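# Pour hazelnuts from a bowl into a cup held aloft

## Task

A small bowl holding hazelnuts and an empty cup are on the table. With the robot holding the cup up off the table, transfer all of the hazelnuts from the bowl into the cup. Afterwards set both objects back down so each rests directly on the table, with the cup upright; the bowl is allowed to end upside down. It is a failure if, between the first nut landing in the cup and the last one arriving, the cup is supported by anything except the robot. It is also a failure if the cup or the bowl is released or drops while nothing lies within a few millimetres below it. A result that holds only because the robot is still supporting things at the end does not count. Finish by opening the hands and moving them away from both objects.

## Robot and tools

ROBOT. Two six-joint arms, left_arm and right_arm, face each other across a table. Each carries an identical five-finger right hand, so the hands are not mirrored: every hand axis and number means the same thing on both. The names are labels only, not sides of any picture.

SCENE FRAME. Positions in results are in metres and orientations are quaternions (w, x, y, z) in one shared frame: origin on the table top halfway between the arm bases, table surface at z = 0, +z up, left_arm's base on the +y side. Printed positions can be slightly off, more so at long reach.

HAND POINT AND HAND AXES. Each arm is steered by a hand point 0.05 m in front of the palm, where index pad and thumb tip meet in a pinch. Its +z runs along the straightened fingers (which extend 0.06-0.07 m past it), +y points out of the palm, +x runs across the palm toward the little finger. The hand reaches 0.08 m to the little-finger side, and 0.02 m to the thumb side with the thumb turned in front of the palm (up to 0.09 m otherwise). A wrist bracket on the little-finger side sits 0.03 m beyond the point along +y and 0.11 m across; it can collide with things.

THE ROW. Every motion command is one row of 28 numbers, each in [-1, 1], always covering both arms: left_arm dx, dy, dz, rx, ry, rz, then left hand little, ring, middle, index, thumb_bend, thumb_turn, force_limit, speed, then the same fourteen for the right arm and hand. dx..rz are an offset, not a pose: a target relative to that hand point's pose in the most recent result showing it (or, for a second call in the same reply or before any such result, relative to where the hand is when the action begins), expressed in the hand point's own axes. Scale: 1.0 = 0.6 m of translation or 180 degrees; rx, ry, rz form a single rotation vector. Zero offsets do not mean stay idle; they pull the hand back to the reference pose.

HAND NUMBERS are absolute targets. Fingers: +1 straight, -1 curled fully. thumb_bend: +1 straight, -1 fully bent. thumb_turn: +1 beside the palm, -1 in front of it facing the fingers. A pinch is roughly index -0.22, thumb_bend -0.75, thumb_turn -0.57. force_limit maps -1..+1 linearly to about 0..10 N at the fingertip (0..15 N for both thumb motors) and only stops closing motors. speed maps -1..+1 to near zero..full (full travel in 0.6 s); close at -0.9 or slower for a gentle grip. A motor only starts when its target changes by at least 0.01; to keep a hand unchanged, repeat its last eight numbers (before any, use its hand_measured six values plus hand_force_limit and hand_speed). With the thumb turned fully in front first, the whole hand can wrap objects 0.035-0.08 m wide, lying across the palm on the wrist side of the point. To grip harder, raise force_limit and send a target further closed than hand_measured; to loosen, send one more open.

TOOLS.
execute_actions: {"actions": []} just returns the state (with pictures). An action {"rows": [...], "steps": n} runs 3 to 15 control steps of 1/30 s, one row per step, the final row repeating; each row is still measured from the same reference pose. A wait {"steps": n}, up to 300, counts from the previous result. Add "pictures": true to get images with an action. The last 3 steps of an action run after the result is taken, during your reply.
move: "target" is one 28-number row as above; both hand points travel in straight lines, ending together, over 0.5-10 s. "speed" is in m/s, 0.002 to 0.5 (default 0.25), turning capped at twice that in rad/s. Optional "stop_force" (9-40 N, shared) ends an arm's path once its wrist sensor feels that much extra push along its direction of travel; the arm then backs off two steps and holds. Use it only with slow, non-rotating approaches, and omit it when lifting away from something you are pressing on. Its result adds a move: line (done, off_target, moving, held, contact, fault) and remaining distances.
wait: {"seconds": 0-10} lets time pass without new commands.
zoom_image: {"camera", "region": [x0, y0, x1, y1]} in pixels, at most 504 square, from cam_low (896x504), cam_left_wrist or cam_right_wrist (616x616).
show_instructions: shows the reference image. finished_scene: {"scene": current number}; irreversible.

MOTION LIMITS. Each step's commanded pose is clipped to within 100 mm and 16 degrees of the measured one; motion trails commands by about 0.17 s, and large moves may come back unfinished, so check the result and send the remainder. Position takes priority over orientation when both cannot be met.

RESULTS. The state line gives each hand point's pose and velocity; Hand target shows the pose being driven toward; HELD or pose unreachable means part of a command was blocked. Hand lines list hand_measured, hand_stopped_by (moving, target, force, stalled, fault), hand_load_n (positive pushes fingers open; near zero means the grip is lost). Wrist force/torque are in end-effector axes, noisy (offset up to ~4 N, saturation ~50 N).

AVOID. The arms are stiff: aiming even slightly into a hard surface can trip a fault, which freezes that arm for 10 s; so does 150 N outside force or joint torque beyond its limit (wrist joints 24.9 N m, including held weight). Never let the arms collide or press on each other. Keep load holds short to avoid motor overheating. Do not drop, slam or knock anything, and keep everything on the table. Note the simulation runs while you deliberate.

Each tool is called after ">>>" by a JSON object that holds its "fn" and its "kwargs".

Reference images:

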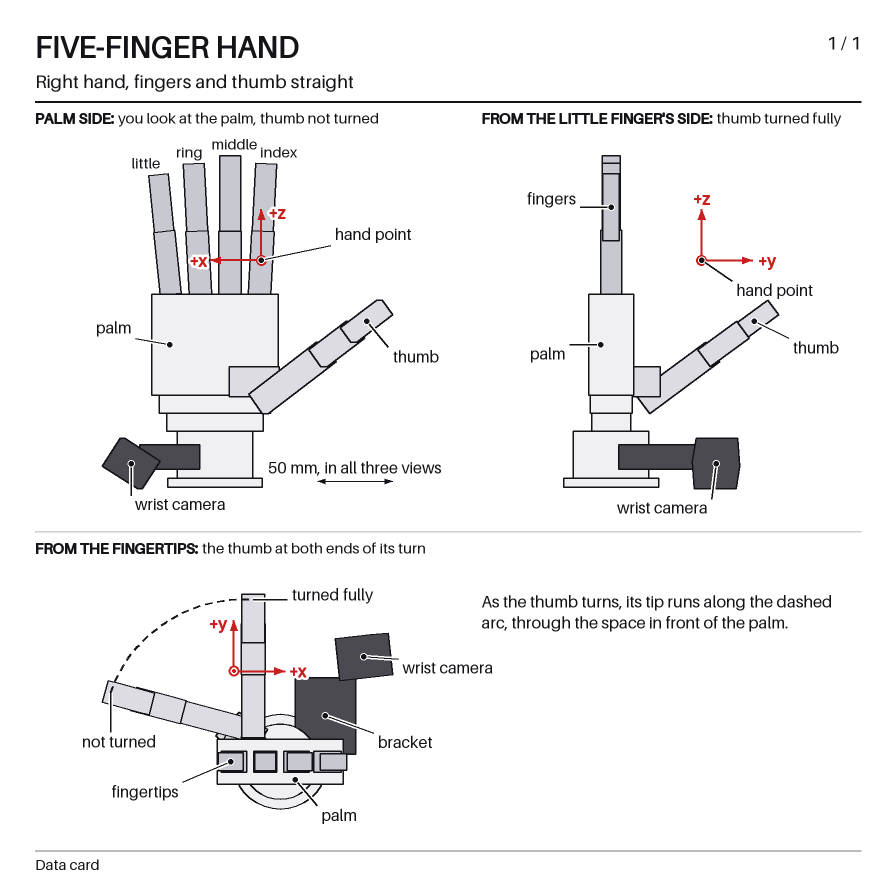

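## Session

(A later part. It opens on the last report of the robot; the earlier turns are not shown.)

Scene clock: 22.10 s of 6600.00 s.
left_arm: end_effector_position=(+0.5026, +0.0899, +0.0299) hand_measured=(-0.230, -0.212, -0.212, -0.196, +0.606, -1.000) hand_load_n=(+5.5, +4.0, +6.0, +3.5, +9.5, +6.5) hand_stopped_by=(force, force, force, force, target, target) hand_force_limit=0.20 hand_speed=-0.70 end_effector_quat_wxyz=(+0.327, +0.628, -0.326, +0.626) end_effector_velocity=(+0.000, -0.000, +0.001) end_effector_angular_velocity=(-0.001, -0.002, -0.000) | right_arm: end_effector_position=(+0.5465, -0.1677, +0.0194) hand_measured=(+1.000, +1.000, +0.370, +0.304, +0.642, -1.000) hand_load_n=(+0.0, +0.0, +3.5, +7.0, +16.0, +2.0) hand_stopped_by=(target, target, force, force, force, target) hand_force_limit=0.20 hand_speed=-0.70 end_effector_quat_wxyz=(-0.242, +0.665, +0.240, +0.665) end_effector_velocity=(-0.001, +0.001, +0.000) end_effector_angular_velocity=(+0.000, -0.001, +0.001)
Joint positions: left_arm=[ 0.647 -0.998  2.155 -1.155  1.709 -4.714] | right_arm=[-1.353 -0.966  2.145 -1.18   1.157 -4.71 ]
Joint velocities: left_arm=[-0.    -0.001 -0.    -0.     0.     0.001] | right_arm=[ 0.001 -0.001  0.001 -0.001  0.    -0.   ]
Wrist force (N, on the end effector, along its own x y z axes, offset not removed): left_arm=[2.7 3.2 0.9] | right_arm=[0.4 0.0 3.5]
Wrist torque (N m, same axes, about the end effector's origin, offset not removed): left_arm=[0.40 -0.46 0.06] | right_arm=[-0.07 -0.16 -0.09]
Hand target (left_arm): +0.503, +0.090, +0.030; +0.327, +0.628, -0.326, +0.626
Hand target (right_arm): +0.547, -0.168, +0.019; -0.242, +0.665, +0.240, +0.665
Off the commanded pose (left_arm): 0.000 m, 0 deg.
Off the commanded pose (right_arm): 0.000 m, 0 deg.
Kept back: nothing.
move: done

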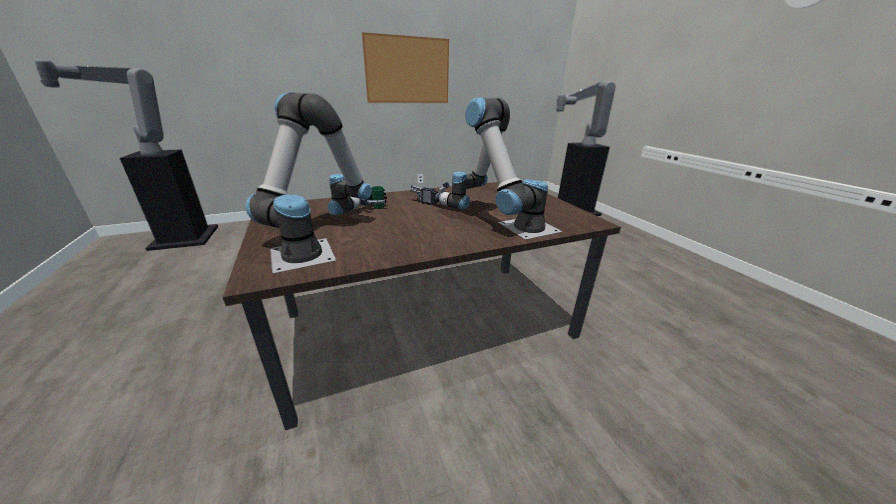

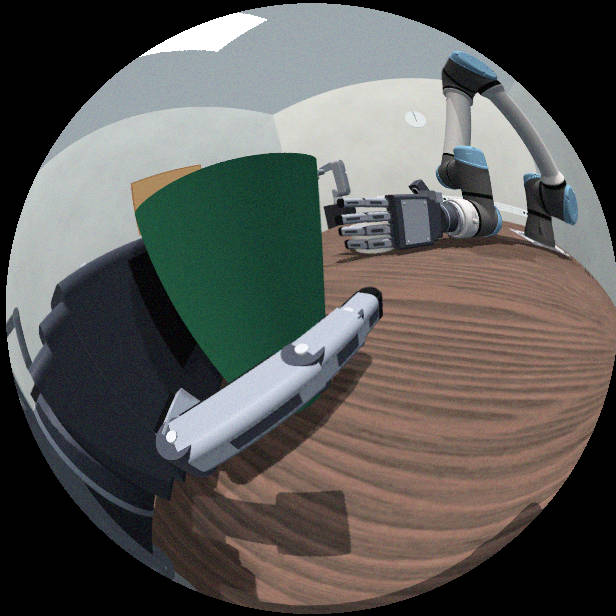

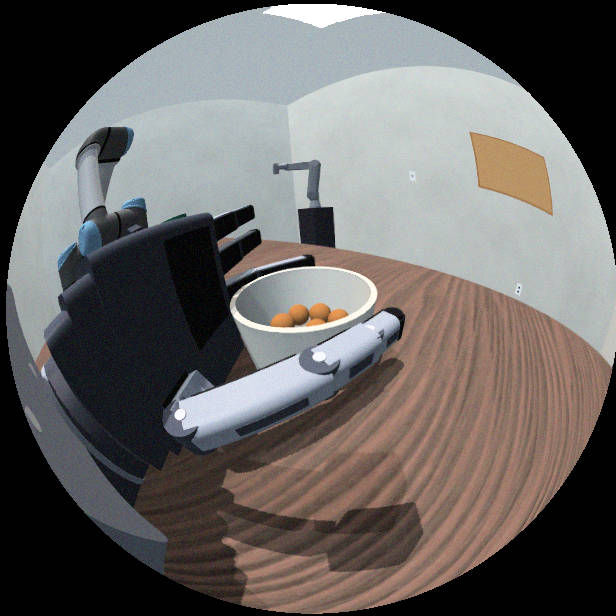

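>>> {"fn": "move", "kwargs": {"target": [0,0,0,0,0,0,-1,-1,-1,-1,0.6,-1,0.2,-0.7, 0,0,0.008,0,0,0,1,1,0.37,0.31,1,-1,0.2,-0.5], "speed": 0.02}}

>>> {"fn": "move", "kwargs": {"target": [0,0,0,0,0,0,-1,-1,-1,-1,0.6,-1,0.2,-0.7, 0,0,0,0,0,0,1,1,-1,-1,1,-1,0.4,-0.8]}}

Scene clock: 23.30 s of 6600.00 s.
left_arm: end_effector_position=(+0.5026, +0.0899, +0.0299) hand_measured=(-0.230, -0.212, -0.212, -0.196, +0.606, -1.000) hand_load_n=(+5.5, +4.0, +6.0, +3.5, +9.5, +6.5) hand_stopped_by=(force, force, force, force, target, target) hand_force_limit=0.20 hand_speed=-0.70 end_effector_quat_wxyz=(+0.327, +0.628, -0.326, +0.626) end_effector_velocity=(-0.001, -0.001, -0.000) end_effector_angular_velocity=(+0.000, -0.000, -0.002) | right_arm: end_effector_position=(+0.5502, -0.1647, +0.0194) hand_measured=(+1.000, +1.000, +0.370, +0.310, +1.000, -1.000) hand_load_n=(+0.0, +0.0, +0.0, +0.0, +0.0, +0.0) hand_stopped_by=(target, target, target, target, target, target) hand_force_limit=0.20 hand_speed=-0.50 end_effector_quat_wxyz=(-0.242, +0.665, +0.240, +0.665) end_effector_velocity=(+0.000, -0.000, -0.000) end_effector_angular_velocity=(+0.000, +0.001, -0.000)
Joint positions: left_arm=[ 0.647 -0.998  2.155 -1.155  1.709 -4.714] | right_arm=[-1.348 -0.961  2.131 -1.171  1.162 -4.71 ]
Joint velocities: left_arm=[-0.002 -0.     0.    -0.     0.001  0.   ] | right_arm=[-0.001  0.001 -0.     0.001 -0.     0.   ]
Wrist force (N, on the end effector, along its own x y z axes, offset not removed): left_arm=[0.9 2.4 1.9] | right_arm=[-2.4 0.8 0.3]
Wrist torque (N m, same axes, about the end effector's origin, offset not removed): left_arm=[0.29 -0.09 -0.19] | right_arm=[0.13 0.22 -0.24]
Hand target (left_arm): +0.503, +0.090, +0.030; +0.327, +0.628, -0.326, +0.626
Hand target (right_arm): +0.550, -0.165, +0.019; -0.242, +0.665, +0.240, +0.665
Off the commanded pose (left_arm): 0.000 m, 0 deg.
Off the commanded pose (right_arm): 0.000 m, 0 deg.
Kept back: nothing.
move: done

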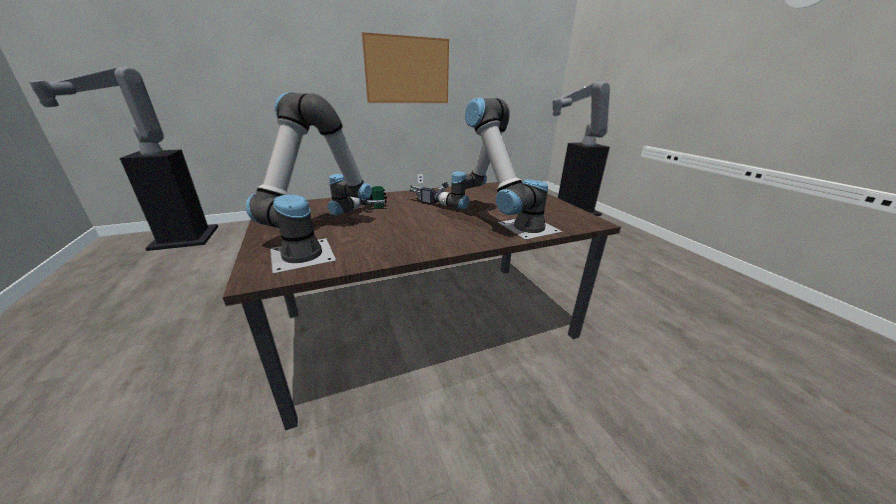

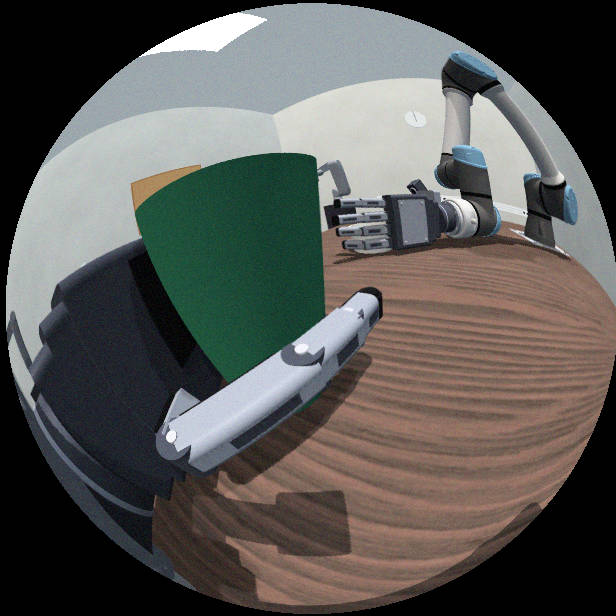

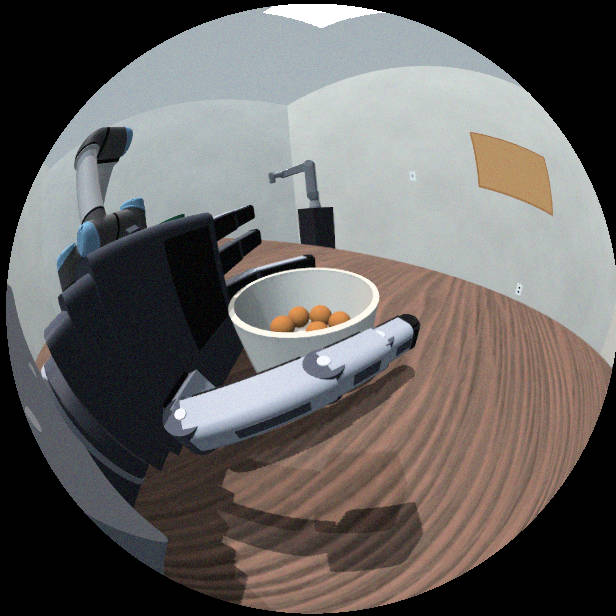

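Scene clock: 24.03 s of 6600.00 s.
left_arm: end_effector_position=(+0.5026, +0.0899, +0.0299) hand_measured=(-0.230, -0.212, -0.212, -0.196, +0.606, -1.000) hand_load_n=(+5.5, +4.0, +6.0, +3.5, +9.5, +6.5) hand_stopped_by=(force, force, force, force, target, target) hand_force_limit=0.20 hand_speed=-0.70 end_effector_quat_wxyz=(+0.327, +0.628, -0.326, +0.626) end_effector_velocity=(-0.000, -0.000, -0.000) end_effector_angular_velocity=(+0.000, +0.000, -0.000) | right_arm: end_effector_position=(+0.5502, -0.1647, +0.0194) hand_measured=(+1.000, +1.000, +0.218, +0.180, +1.002, -1.000) hand_load_n=(+0.0, +0.0, +7.0, +5.0, +2.0, +1.0) hand_stopped_by=(target, target, force, force, target, target) hand_force_limit=0.40 hand_speed=-0.80 end_effector_quat_wxyz=(-0.242, +0.665, +0.240, +0.665) end_effector_velocity=(-0.001, +0.001, -0.001) end_effector_angular_velocity=(-0.001, +0.001, +0.002)
Joint positions: left_arm=[ 0.647 -0.998  2.155 -1.155  1.709 -4.714] | right_arm=[-1.348 -0.961  2.131 -1.171  1.162 -4.71 ]
Joint velocities: left_arm=[-0.  0.  0. -0. -0.  0.] | right_arm=[ 0.002  0.002  0.    -0.001  0.    -0.   ]
Wrist force (N, on the end effector, along its own x y z axes, offset not removed): left_arm=[3.3 1.6 -2.2] | right_arm=[0.4 0.0 -0.5]
Wrist torque (N m, same axes, about the end effector's origin, offset not removed): left_arm=[0.38 -0.51 0.22] | right_arm=[0.14 -0.16 -0.13]
Hand target (left_arm): +0.503, +0.090, +0.030; +0.327, +0.628, -0.326, +0.626
Hand target (right_arm): +0.550, -0.165, +0.019; -0.242, +0.665, +0.240, +0.665
Off the commanded pose (left_arm): 0.000 m, 0 deg.
Off the commanded pose (right_arm): 0.000 m, 0 deg.
Kept back: nothing.
move: done

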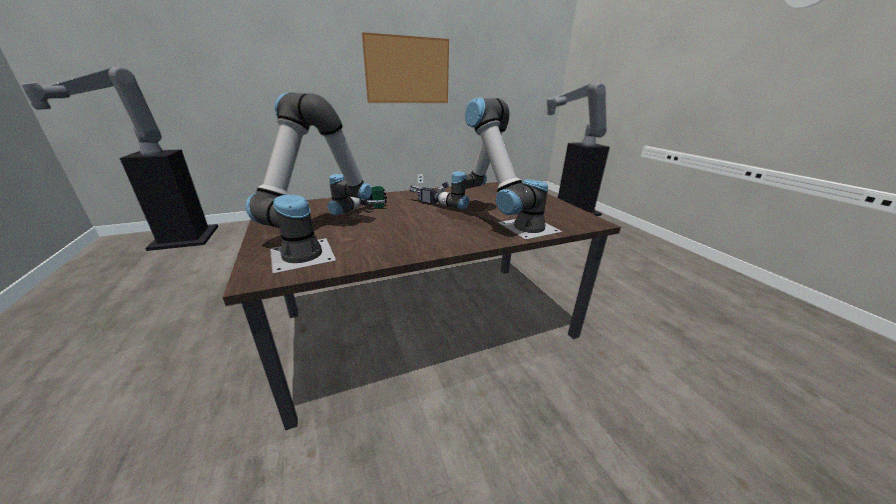

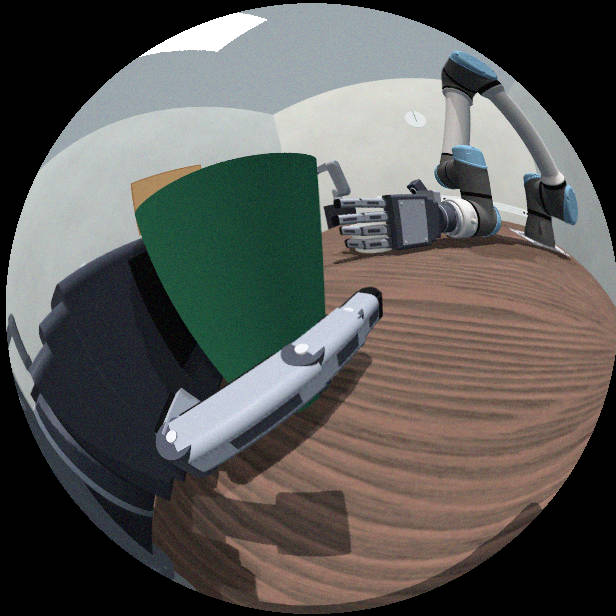

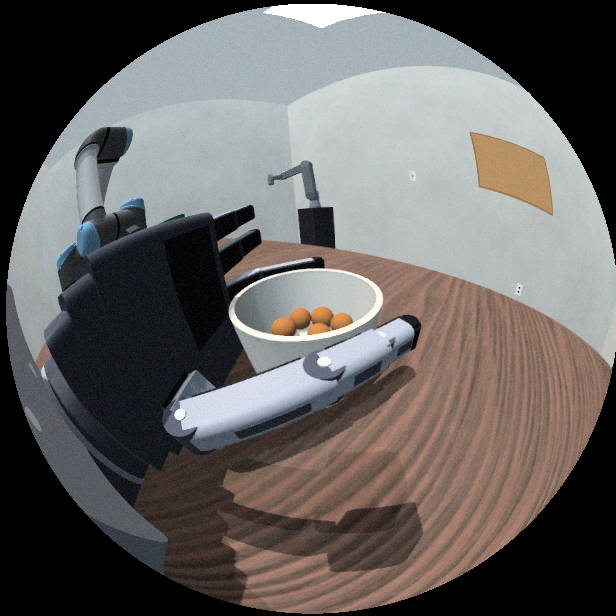

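>>> {"fn": "move", "kwargs": {"target": [0,0,0,0,0,0,-1,-1,-1,-1,0.6,-1,0.2,-0.7, 0,0,0,0,0,0,1,1,-0.97,-0.97,1,-1,0.9,-0.9]}}

>>> {"fn": "move", "kwargs": {"target": [0.04,0,0,0,0,0,-1,-1,-1,-1,0.6,-1,0.2,-0.7, 0.04,0,0,0,0,0,1,1,-0.97,-0.97,1,-1,0.9,-0.9], "speed": 0.04}}

Scene clock: 29.37 s of 6600.00 s.
left_arm: end_effector_position=(+0.5026, +0.0899, +0.0299) hand_measured=(-0.230, -0.212, -0.212, -0.196, +0.606, -1.000) hand_load_n=(+5.5, +4.0, +6.0, +3.5, +9.5, +6.5) hand_stopped_by=(force, force, force, force, target, target) hand_force_limit=0.20 hand_speed=-0.70 end_effector_quat_wxyz=(+0.327, +0.628, -0.326, +0.626) end_effector_velocity=(-0.000, -0.001, +0.000) end_effector_angular_velocity=(-0.000, -0.000, -0.000) | right_arm: end_effector_position=(+0.5502, -0.1647, +0.0194) hand_measured=(+1.000, +1.000, +0.206, +0.162, +1.002, -1.000) hand_load_n=(+0.0, +0.0, +9.5, +10.0, +3.5, +1.0) hand_stopped_by=(target, target, force, force, target, target) hand_force_limit=0.90 hand_speed=-0.90 end_effector_quat_wxyz=(-0.242, +0.665, +0.240, +0.665) end_effector_velocity=(-0.001, +0.001, -0.001) end_effector_angular_velocity=(-0.000, +0.001, +0.001)
Joint positions: left_arm=[ 0.647 -0.998  2.155 -1.155  1.709 -4.714] | right_arm=[-1.348 -0.961  2.131 -1.171  1.162 -4.71 ]
Joint velocities: left_arm=[-0.001  0.    -0.     0.    -0.001  0.   ] | right_arm=[ 0.001  0.001 -0.    -0.001  0.     0.   ]
Wrist force (N, on the end effector, along its own x y z axes, offset not removed): left_arm=[2.6 2.0 -1.1] | right_arm=[0.8 0.7 0.4]
Wrist torque (N m, same axes, about the end effector's origin, offset not removed): left_arm=[0.30 -0.39 0.08] | right_arm=[0.19 -0.23 0.03]
Hand target (left_arm): +0.503, +0.090, +0.030; +0.327, +0.628, -0.326, +0.626
Hand target (right_arm): +0.550, -0.165, +0.019; -0.242, +0.665, +0.240, +0.665
Off the commanded pose (left_arm): 0.000 m, 0 deg.
Off the commanded pose (right_arm): 0.000 m, 0 deg.
Kept back: nothing.
move: done

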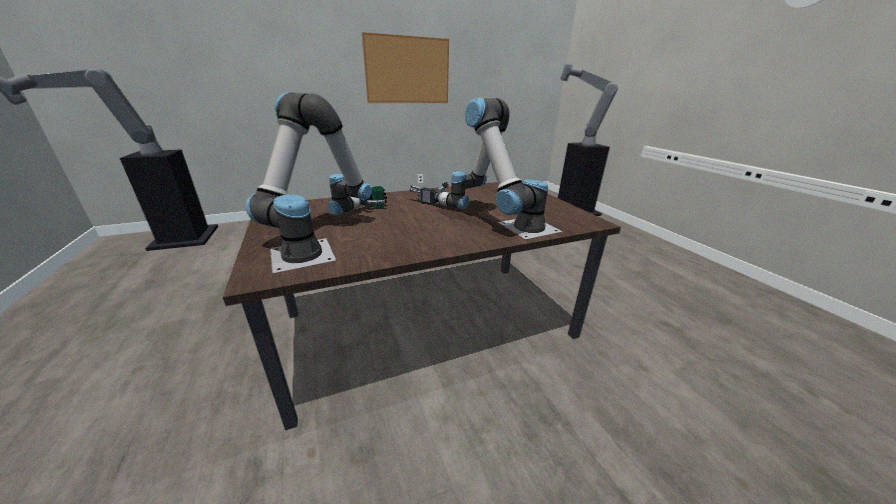

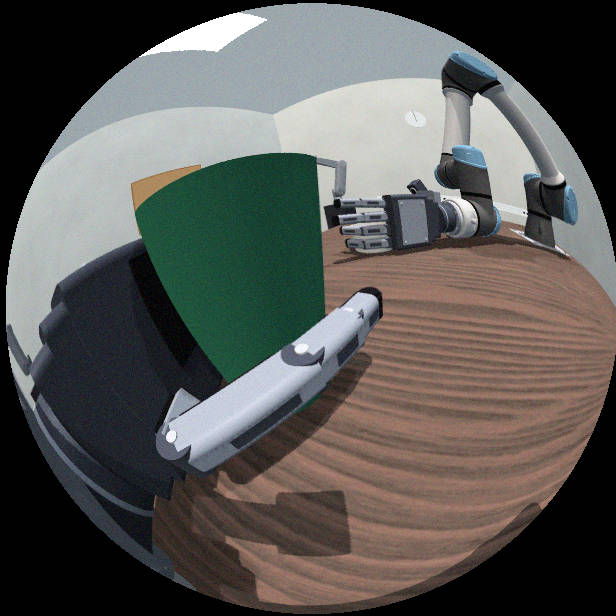

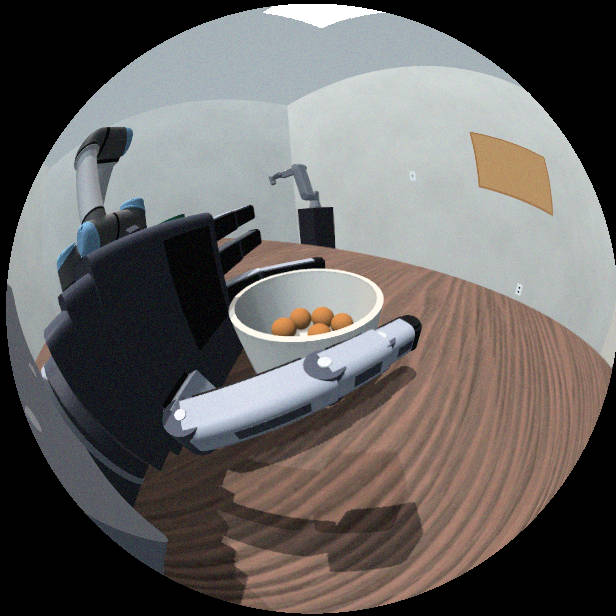

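Scene clock: 30.33 s of 6600.00 s.
left_arm: end_effector_position=(+0.5026, +0.0900, +0.0537) hand_measured=(-0.230, -0.212, -0.212, -0.196, +0.606, -1.000) hand_load_n=(+5.5, +4.0, +6.0, +4.0, +9.5, +7.0) hand_stopped_by=(force, force, force, force, target, target) hand_force_limit=0.20 hand_speed=-0.70 end_effector_quat_wxyz=(+0.327, +0.628, -0.326, +0.626) end_effector_velocity=(+0.000, -0.000, +0.002) end_effector_angular_velocity=(+0.000, +0.000, +0.000) | right_arm: end_effector_position=(+0.5501, -0.1647, +0.0432) hand_measured=(+1.000, +1.000, +0.206, +0.162, +1.002, -1.000) hand_load_n=(+0.0, +0.0, +9.0, +10.0, +3.5, +2.0) hand_stopped_by=(target, target, force, force, target, target) hand_force_limit=0.90 hand_speed=-0.90 end_effector_quat_wxyz=(-0.242, +0.665, +0.240, +0.665) end_effector_velocity=(-0.000, -0.001, +0.001) end_effector_angular_velocity=(-0.001, +0.003, -0.000)
Joint positions: left_arm=[ 0.647 -1.059  2.153 -1.093  1.709 -4.714] | right_arm=[-1.348 -1.021  2.131 -1.112  1.162 -4.71 ]
Joint velocities: left_arm=[-0.    -0.005 -0.001  0.006 -0.    -0.   ] | right_arm=[-0.001 -0.003  0.     0.006 -0.001  0.   ]
Wrist force (N, on the end effector, along its own x y z axes, offset not removed): left_arm=[-0.6 0.1 -2.0] | right_arm=[-1.0 -1.7 -0.6]
Wrist torque (N m, same axes, about the end effector's origin, offset not removed): left_arm=[0.22 0.07 -0.14] | right_arm=[-0.22 -0.19 -0.07]
Hand target (left_arm): +0.503, +0.090, +0.054; +0.327, +0.628, -0.326, +0.626
Hand target (right_arm): +0.550, -0.165, +0.043; -0.242, +0.665, +0.240, +0.665
Off the commanded pose (left_arm): 0.000 m, 0 deg.
Off the commanded pose (right_arm): 0.000 m, 0 deg.
Kept back: nothing.
move: done

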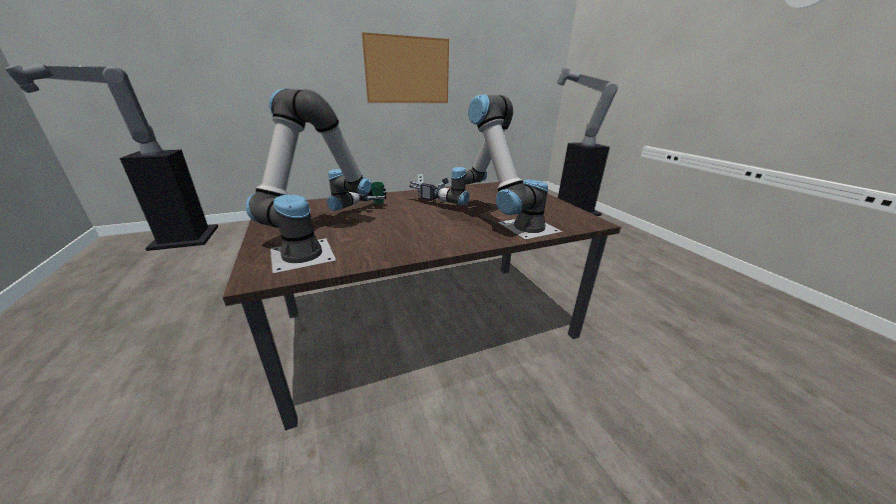

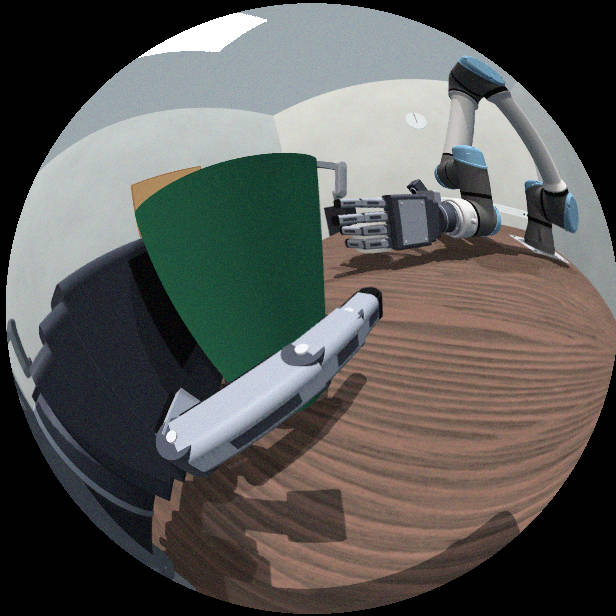

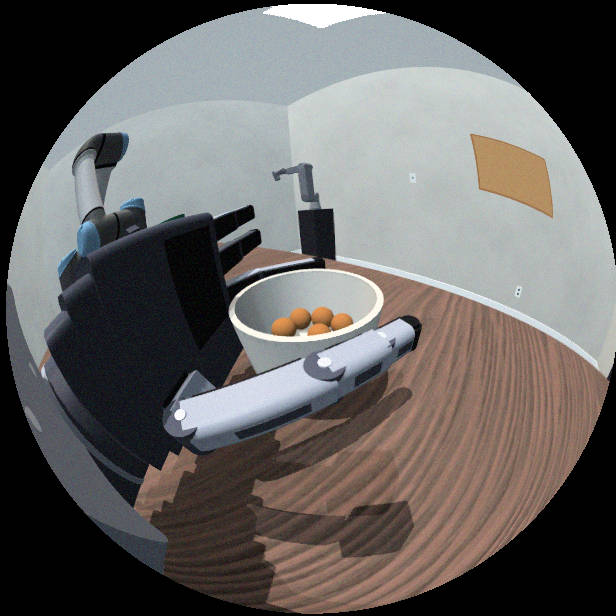

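>>> {"fn": "move", "kwargs": {"target": [0.06,0.442,-0.053,-0.139,0,0,-1,-1,-1,-1,0.6,-1,0.2,-0.7, 0.362,-0.21,-0.237,0.194,0,0,1,1,-0.97,-0.97,1,-1,0.9,-0.9], "speed": 0.2}}

Scene clock: 33.57 s of 6600.00 s.
left_arm: end_effector_position=(+0.2674, -0.0360, +0.0900) hand_measured=(-0.230, -0.212, -0.212, -0.196, +0.606, -1.000) hand_load_n=(+5.5, +4.0, +6.0, +4.0, +9.5, +7.0) hand_stopped_by=(force, force, force, force, target, target) hand_force_limit=0.20 hand_speed=-0.70 end_effector_quat_wxyz=(+0.455, +0.542, -0.454, +0.541) end_effector_velocity=(-0.001, -0.001, +0.001) end_effector_angular_velocity=(-0.002, -0.001, -0.002) | right_arm: end_effector_position=(+0.3604, -0.1596, +0.2603) hand_measured=(+1.000, +1.000, +0.206, +0.162, +1.002, -1.000) hand_load_n=(+0.0, +0.0, +9.0, +10.0, +3.5, +2.0) hand_stopped_by=(target, target, force, force, target, target) hand_force_limit=0.90 hand_speed=-0.90 end_effector_quat_wxyz=(-0.430, +0.561, +0.429, +0.562) end_effector_velocity=(-0.002, +0.000, +0.001) end_effector_angular_velocity=(-0.005, +0.001, +0.006)
Joint positions: left_arm=[ 0.208 -1.189  2.22  -1.029  1.707 -4.714] | right_arm=[-1.633 -1.772  2.273 -0.51   0.267 -4.704]
Joint velocities: left_arm=[-0.002 -0.    -0.002  0.     0.    -0.   ] | right_arm=[-0.002 -0.001 -0.007  0.026 -0.008 -0.018]
Wrist force (N, on the end effector, along its own x y z axes, offset not removed): left_arm=[0.1 3.0 0.0] | right_arm=[-3.3 3.0 2.1]
Wrist torque (N m, same axes, about the end effector's origin, offset not removed): left_arm=[0.42 -0.20 0.01] | right_arm=[0.35 0.04 -0.10]
Hand target (left_arm): +0.267, -0.036, +0.090; +0.455, +0.542, -0.454, +0.541
Hand target (right_arm): +0.360, -0.160, +0.260; -0.430, +0.561, +0.429, +0.562
Off the commanded pose (left_arm): 0.000 m, 0 deg.
Off the commanded pose (right_arm): 0.000 m, 0 deg.
Kept back: nothing.
move: done

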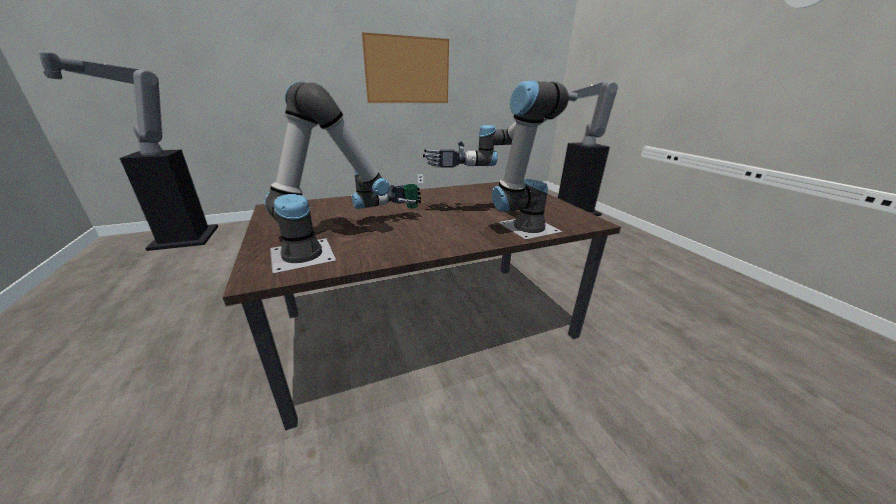

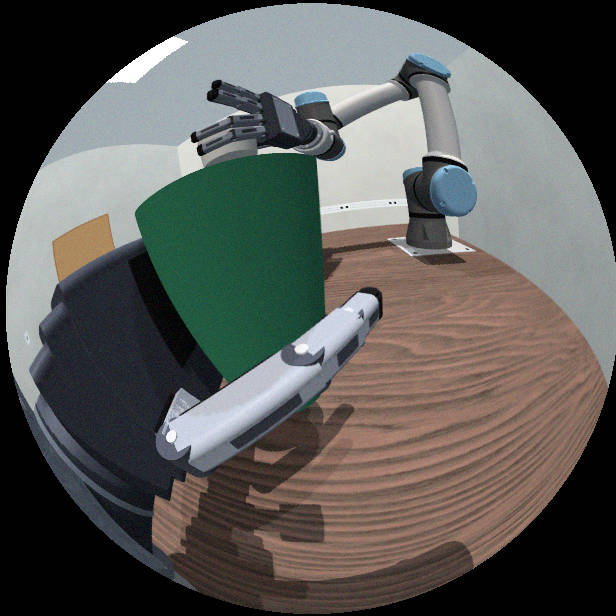

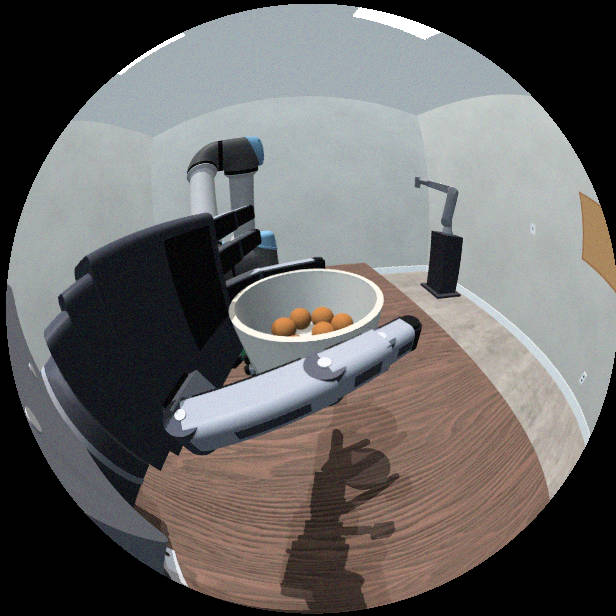

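>>> {"fn": "move", "kwargs": {"target": [0,0,0,0,0,0,-1,-1,-1,-1,0.6,-1,0.2,-0.7, -0.01,-0.273,0.243,0,0,0.25,1,1,-0.97,-0.97,1,-1,0.9,-0.9], "speed": 0.18}}

Scene clock: 36.47 s of 6600.00 s.
left_arm: end_effector_position=(+0.2674, -0.0360, +0.0900) hand_measured=(-0.230, -0.212, -0.212, -0.196, +0.606, -1.000) hand_load_n=(+5.5, +4.0, +6.0, +4.0, +9.5, +7.0) hand_stopped_by=(force, force, force, force, target, target) hand_force_limit=0.20 hand_speed=-0.70 end_effector_quat_wxyz=(+0.455, +0.542, -0.454, +0.541) end_effector_velocity=(+0.000, -0.000, +0.001) end_effector_angular_velocity=(-0.001, -0.000, +0.000) | right_arm: end_effector_position=(+0.2404, +0.0238, +0.2549) hand_measured=(+1.000, +1.000, +0.206, +0.162, +1.002, -1.000) hand_load_n=(+0.0, +0.0, +9.0, +10.0, +3.5, +1.5) hand_stopped_by=(target, target, force, force, target, target) hand_force_limit=0.90 hand_speed=-0.90 end_effector_quat_wxyz=(-0.613, +0.683, +0.181, +0.355) end_effector_velocity=(+0.000, +0.002, -0.001) end_effector_angular_velocity=(+0.001, +0.007, -0.003)
Joint positions: left_arm=[ 0.208 -1.189  2.22  -1.029  1.707 -4.714] | right_arm=[-0.975 -1.632  2.076 -0.447  0.925 -3.925]
Joint velocities: left_arm=[ 0.    -0.001 -0.    -0.     0.    -0.   ] | right_arm=[ 0.006  0.005 -0.003 -0.001  0.009  0.007]
Wrist force (N, on the end effector, along its own x y z axes, offset not removed): left_arm=[-0.2 1.8 -1.2] | right_arm=[-4.3 1.6 0.9]
Wrist torque (N m, same axes, about the end effector's origin, offset not removed): left_arm=[0.40 -0.11 0.03] | right_arm=[0.00 0.40 -0.21]
Hand target (left_arm): +0.267, -0.036, +0.090; +0.455, +0.542, -0.454, +0.541
Hand target (right_arm): +0.240, +0.024, +0.255; -0.613, +0.683, +0.181, +0.355
Off the commanded pose (left_arm): 0.000 m, 0 deg.
Off the commanded pose (right_arm): 0.000 m, 0 deg.
Kept back: nothing.
move: done

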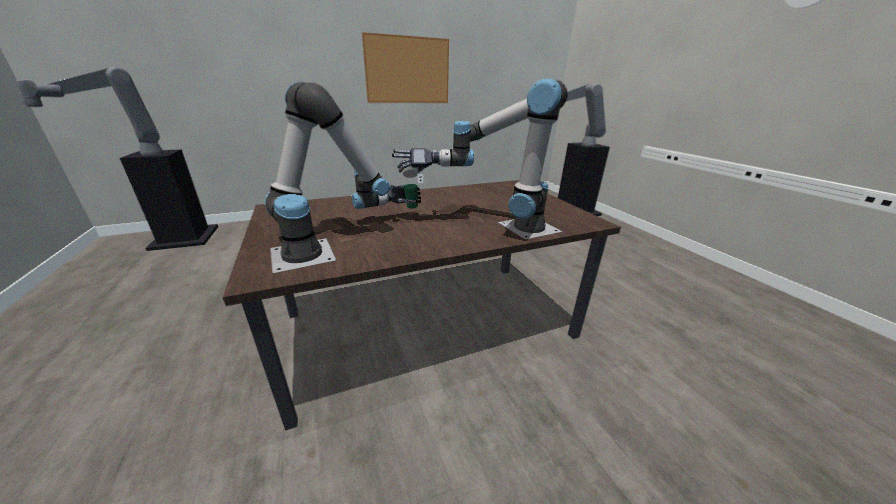

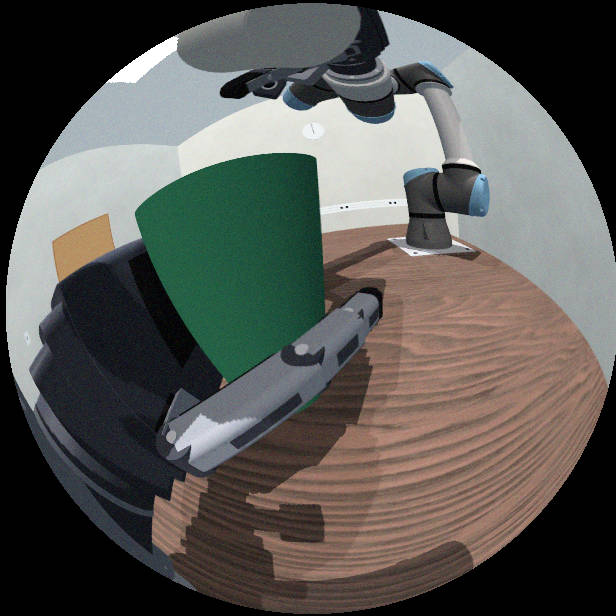

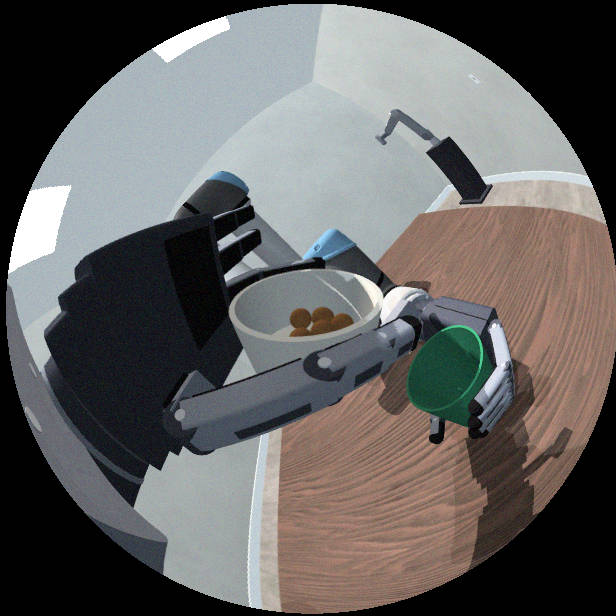

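>>> {"fn": "zoom_image", "kwargs": {"camera": "cam_right_wrist", "region": [360, 280, 528, 448]}}

>>> {"fn": "zoom_image", "kwargs": {"camera": "cam_low", "region": [350, 130, 490, 220]}}

Region (360, 280, 528, 448) of cam_right_wrist's 616x616 image, scaled by 3.000, with more detail than that image has.

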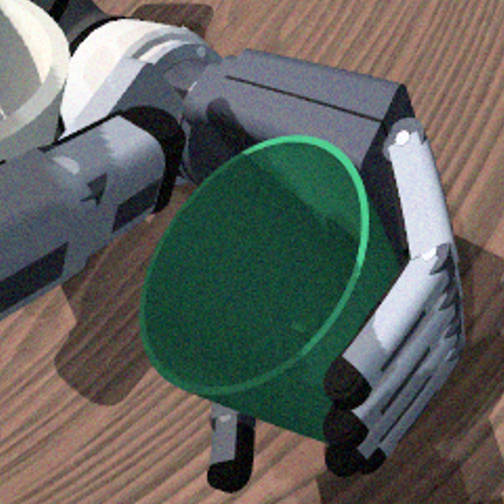

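Region (350, 130, 490, 220) of cam_low's 896x504 image, scaled by 3.600, with more detail than that image has; it fills the top 324 rows of this view, and the rest is white.

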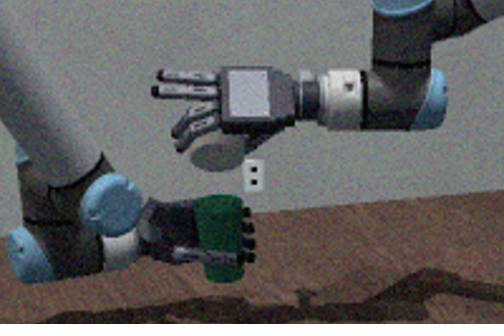

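>>> {"fn": "move", "kwargs": {"target": [0,0,0,0,0,0,-1,-1,-1,-1,0.6,-1,0.2,-0.7, -0.012,0.035,-0.005,0,0,0.122,1,1,-0.97,-0.97,1,-1,0.9,-0.9], "speed": 0.15}}

Scene clock: 38.50 s of 6600.00 s.
left_arm: end_effector_position=(+0.2674, -0.0360, +0.0900) hand_measured=(-0.230, -0.212, -0.212, -0.196, +0.606, -1.000) hand_load_n=(+5.5, +4.0, +6.0, +4.0, +9.5, +7.0) hand_stopped_by=(force, force, force, force, target, target) hand_force_limit=0.20 hand_speed=-0.70 end_effector_quat_wxyz=(+0.455, +0.542, -0.454, +0.541) end_effector_velocity=(-0.000, -0.000, +0.000) end_effector_angular_velocity=(+0.000, -0.000, -0.000) | right_arm: end_effector_position=(+0.2491, +0.0185, +0.2350) hand_measured=(+1.000, +1.000, +0.206, +0.162, +1.002, -1.000) hand_load_n=(+0.0, +0.0, +9.0, +10.0, +3.5, +1.5) hand_stopped_by=(target, target, force, force, target, target) hand_force_limit=0.90 hand_speed=-0.90 end_effector_quat_wxyz=(-0.669, +0.705, +0.048, +0.232) end_effector_velocity=(+0.000, -0.000, -0.000) end_effector_angular_velocity=(+0.005, +0.012, -0.000)
Joint positions: left_arm=[ 0.208 -1.189  2.22  -1.029  1.707 -4.714] | right_arm=[-1.062 -1.591  2.085 -0.497  0.838 -3.542]
Joint velocities: left_arm=[-0. -0.  0. -0. -0.  0.] | right_arm=[-0.004  0.001  0.002 -0.005 -0.003  0.014]
Wrist force (N, on the end effector, along its own x y z axes, offset not removed): left_arm=[1.1 1.4 -0.2] | right_arm=[-0.6 1.0 0.3]
Wrist torque (N m, same axes, about the end effector's origin, offset not removed): left_arm=[0.12 -0.40 0.13] | right_arm=[-0.11 -0.04 -0.09]
Hand target (left_arm): +0.267, -0.036, +0.090; +0.455, +0.542, -0.454, +0.541
Hand target (right_arm): +0.249, +0.018, +0.235; +0.669, -0.705, -0.048, -0.232
Off the commanded pose (left_arm): 0.000 m, 0 deg.
Off the commanded pose (right_arm): 0.000 m, 0 deg.
Kept back: nothing.
move: done

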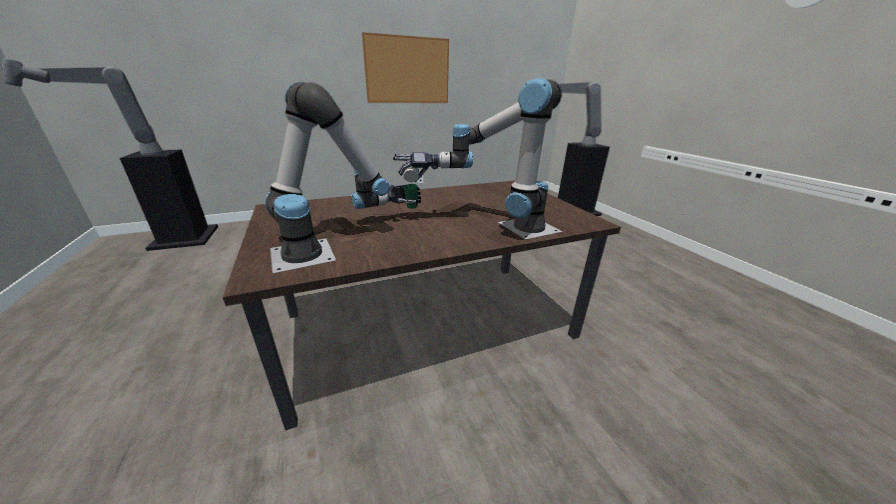

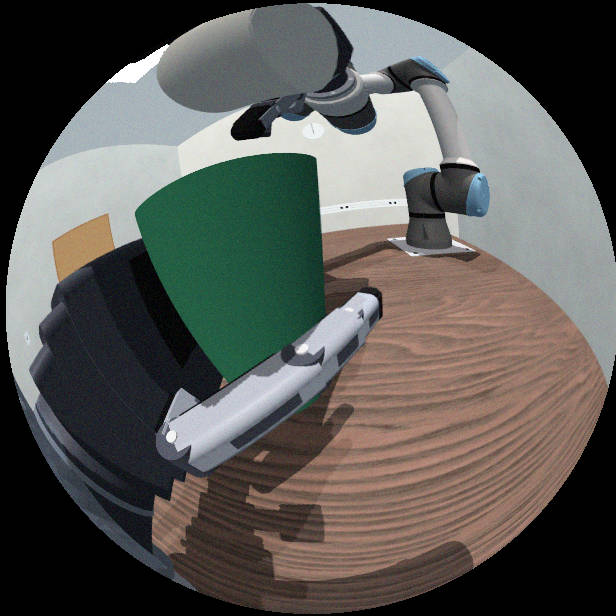

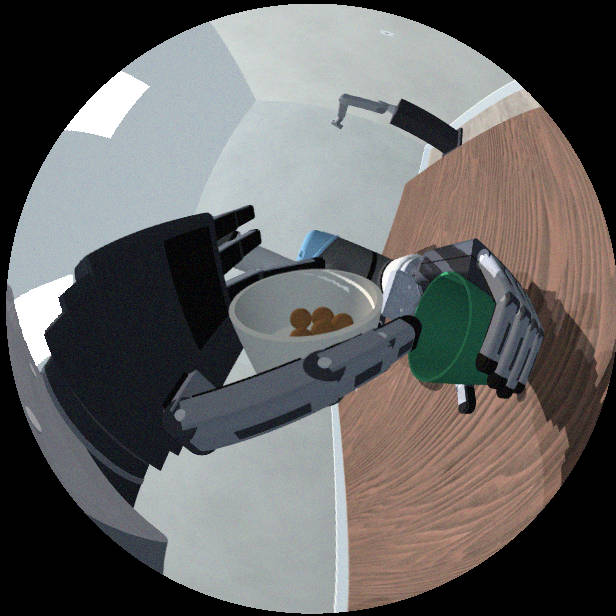

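>>> {"fn": "move", "kwargs": {"target": [0.009,-0.05,0,0,0,0.083,-1,-1,-1,-1,0.6,-1,0.2,-0.7, 0,0,0,0,0,0.04,1,1,-0.97,-0.97,1,-1,0.9,-0.9], "speed": 0.12}}

Scene clock: 40.30 s of 6600.00 s.
left_arm: end_effector_position=(+0.2969, -0.0308, +0.0954) hand_measured=(-0.230, -0.212, -0.212, -0.196, +0.606, -1.000) hand_load_n=(+5.5, +4.0, +6.0, +4.0, +9.5, +7.0) hand_stopped_by=(force, force, force, force, target, target) hand_force_limit=0.20 hand_speed=-0.70 end_effector_quat_wxyz=(+0.381, +0.479, -0.521, +0.595) end_effector_velocity=(+0.001, +0.000, +0.000) end_effector_angular_velocity=(+0.002, -0.010, +0.000) | right_arm: end_effector_position=(+0.2491, +0.0185, +0.2350) hand_measured=(+1.000, +1.000, +0.206, +0.162, +1.002, -1.000) hand_load_n=(+0.0, +0.0, +9.0, +9.5, +3.5, +1.5) hand_stopped_by=(target, target, force, force, target, target) hand_force_limit=0.90 hand_speed=-0.90 end_effector_quat_wxyz=(-0.682, +0.706, +0.004, +0.190) end_effector_velocity=(+0.001, -0.000, -0.001) end_effector_angular_velocity=(+0.001, +0.005, -0.002)
Joint positions: left_arm=[ 0.262 -1.221  2.181 -0.959  1.76  -4.454] | right_arm=[-1.08  -1.582  2.079 -0.5    0.82  -3.417]
Joint velocities: left_arm=[ 0.002 -0.001 -0.002  0.003  0.002  0.01 ] | right_arm=[-0.002  0.001 -0.    -0.     0.     0.004]
Wrist force (N, on the end effector, along its own x y z axes, offset not removed): left_arm=[-2.0 2.3 -2.4] | right_arm=[-1.1 -0.2 1.6]
Wrist torque (N m, same axes, about the end effector's origin, offset not removed): left_arm=[0.41 0.22 -0.04] | right_arm=[-0.38 -0.03 -0.18]
Hand target (left_arm): +0.297, -0.031, +0.095; +0.381, +0.479, -0.521, +0.595
Hand target (right_arm): +0.249, +0.018, +0.235; +0.682, -0.706, -0.004, -0.190
Off the commanded pose (left_arm): 0.000 m, 0 deg.
Off the commanded pose (right_arm): 0.000 m, 0 deg.
Kept back: nothing.
move: done

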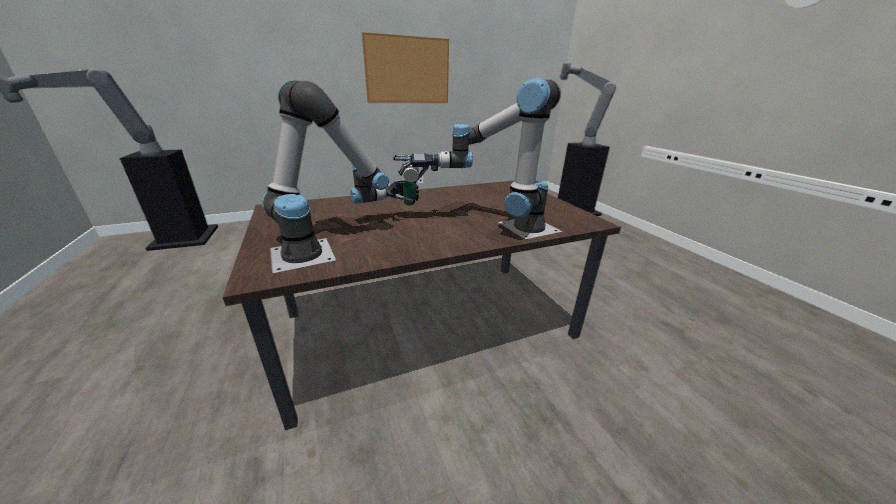

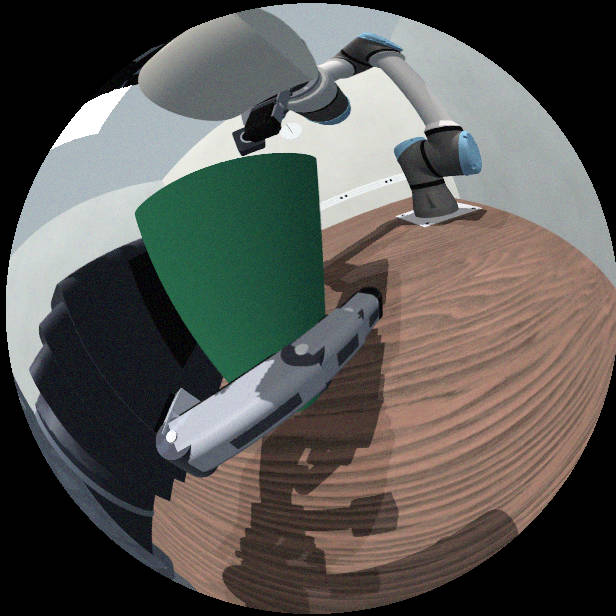

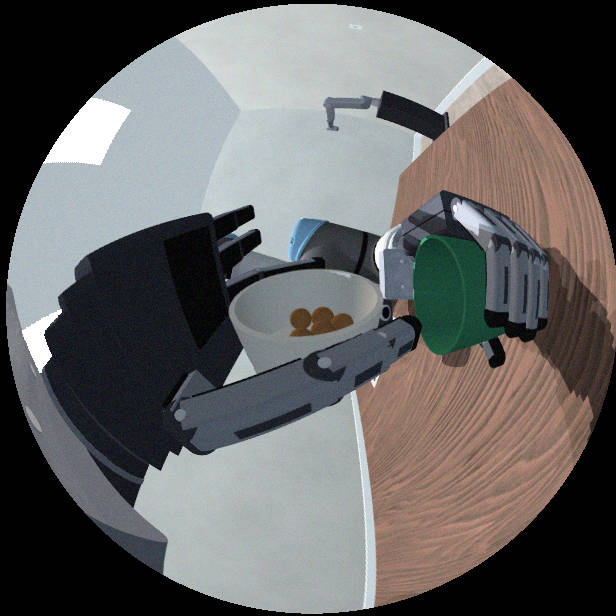

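>>> {"fn": "zoom_image", "kwargs": {"camera": "cam_right_wrist", "region": [270, 200, 522, 400]}}

>>> {"fn": "zoom_image", "kwargs": {"camera": "cam_low", "region": [370, 140, 460, 215]}}

Region (270, 200, 522, 400) of cam_right_wrist's 616x616 image, scaled by 2.000, with more detail than that image has; it fills the top 400 rows of this view, and the rest is white.

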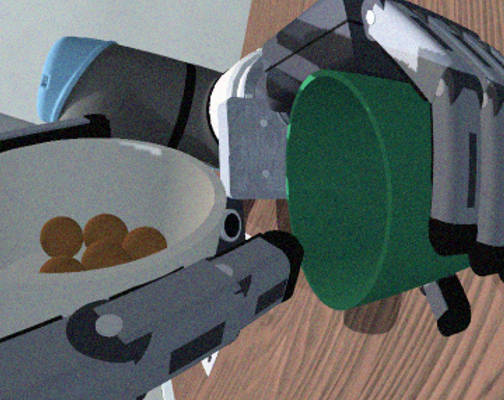

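Region (370, 140, 460, 215) of cam_low's 896x504 image, scaled by 5.600, with more detail than that image has.

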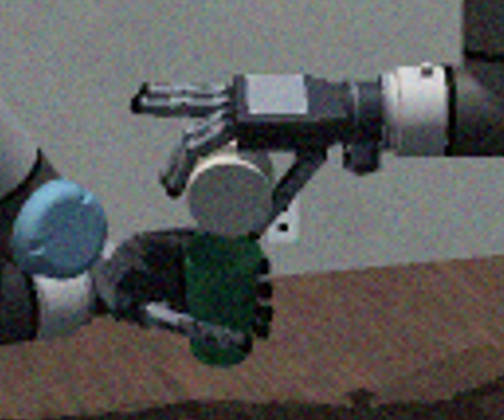

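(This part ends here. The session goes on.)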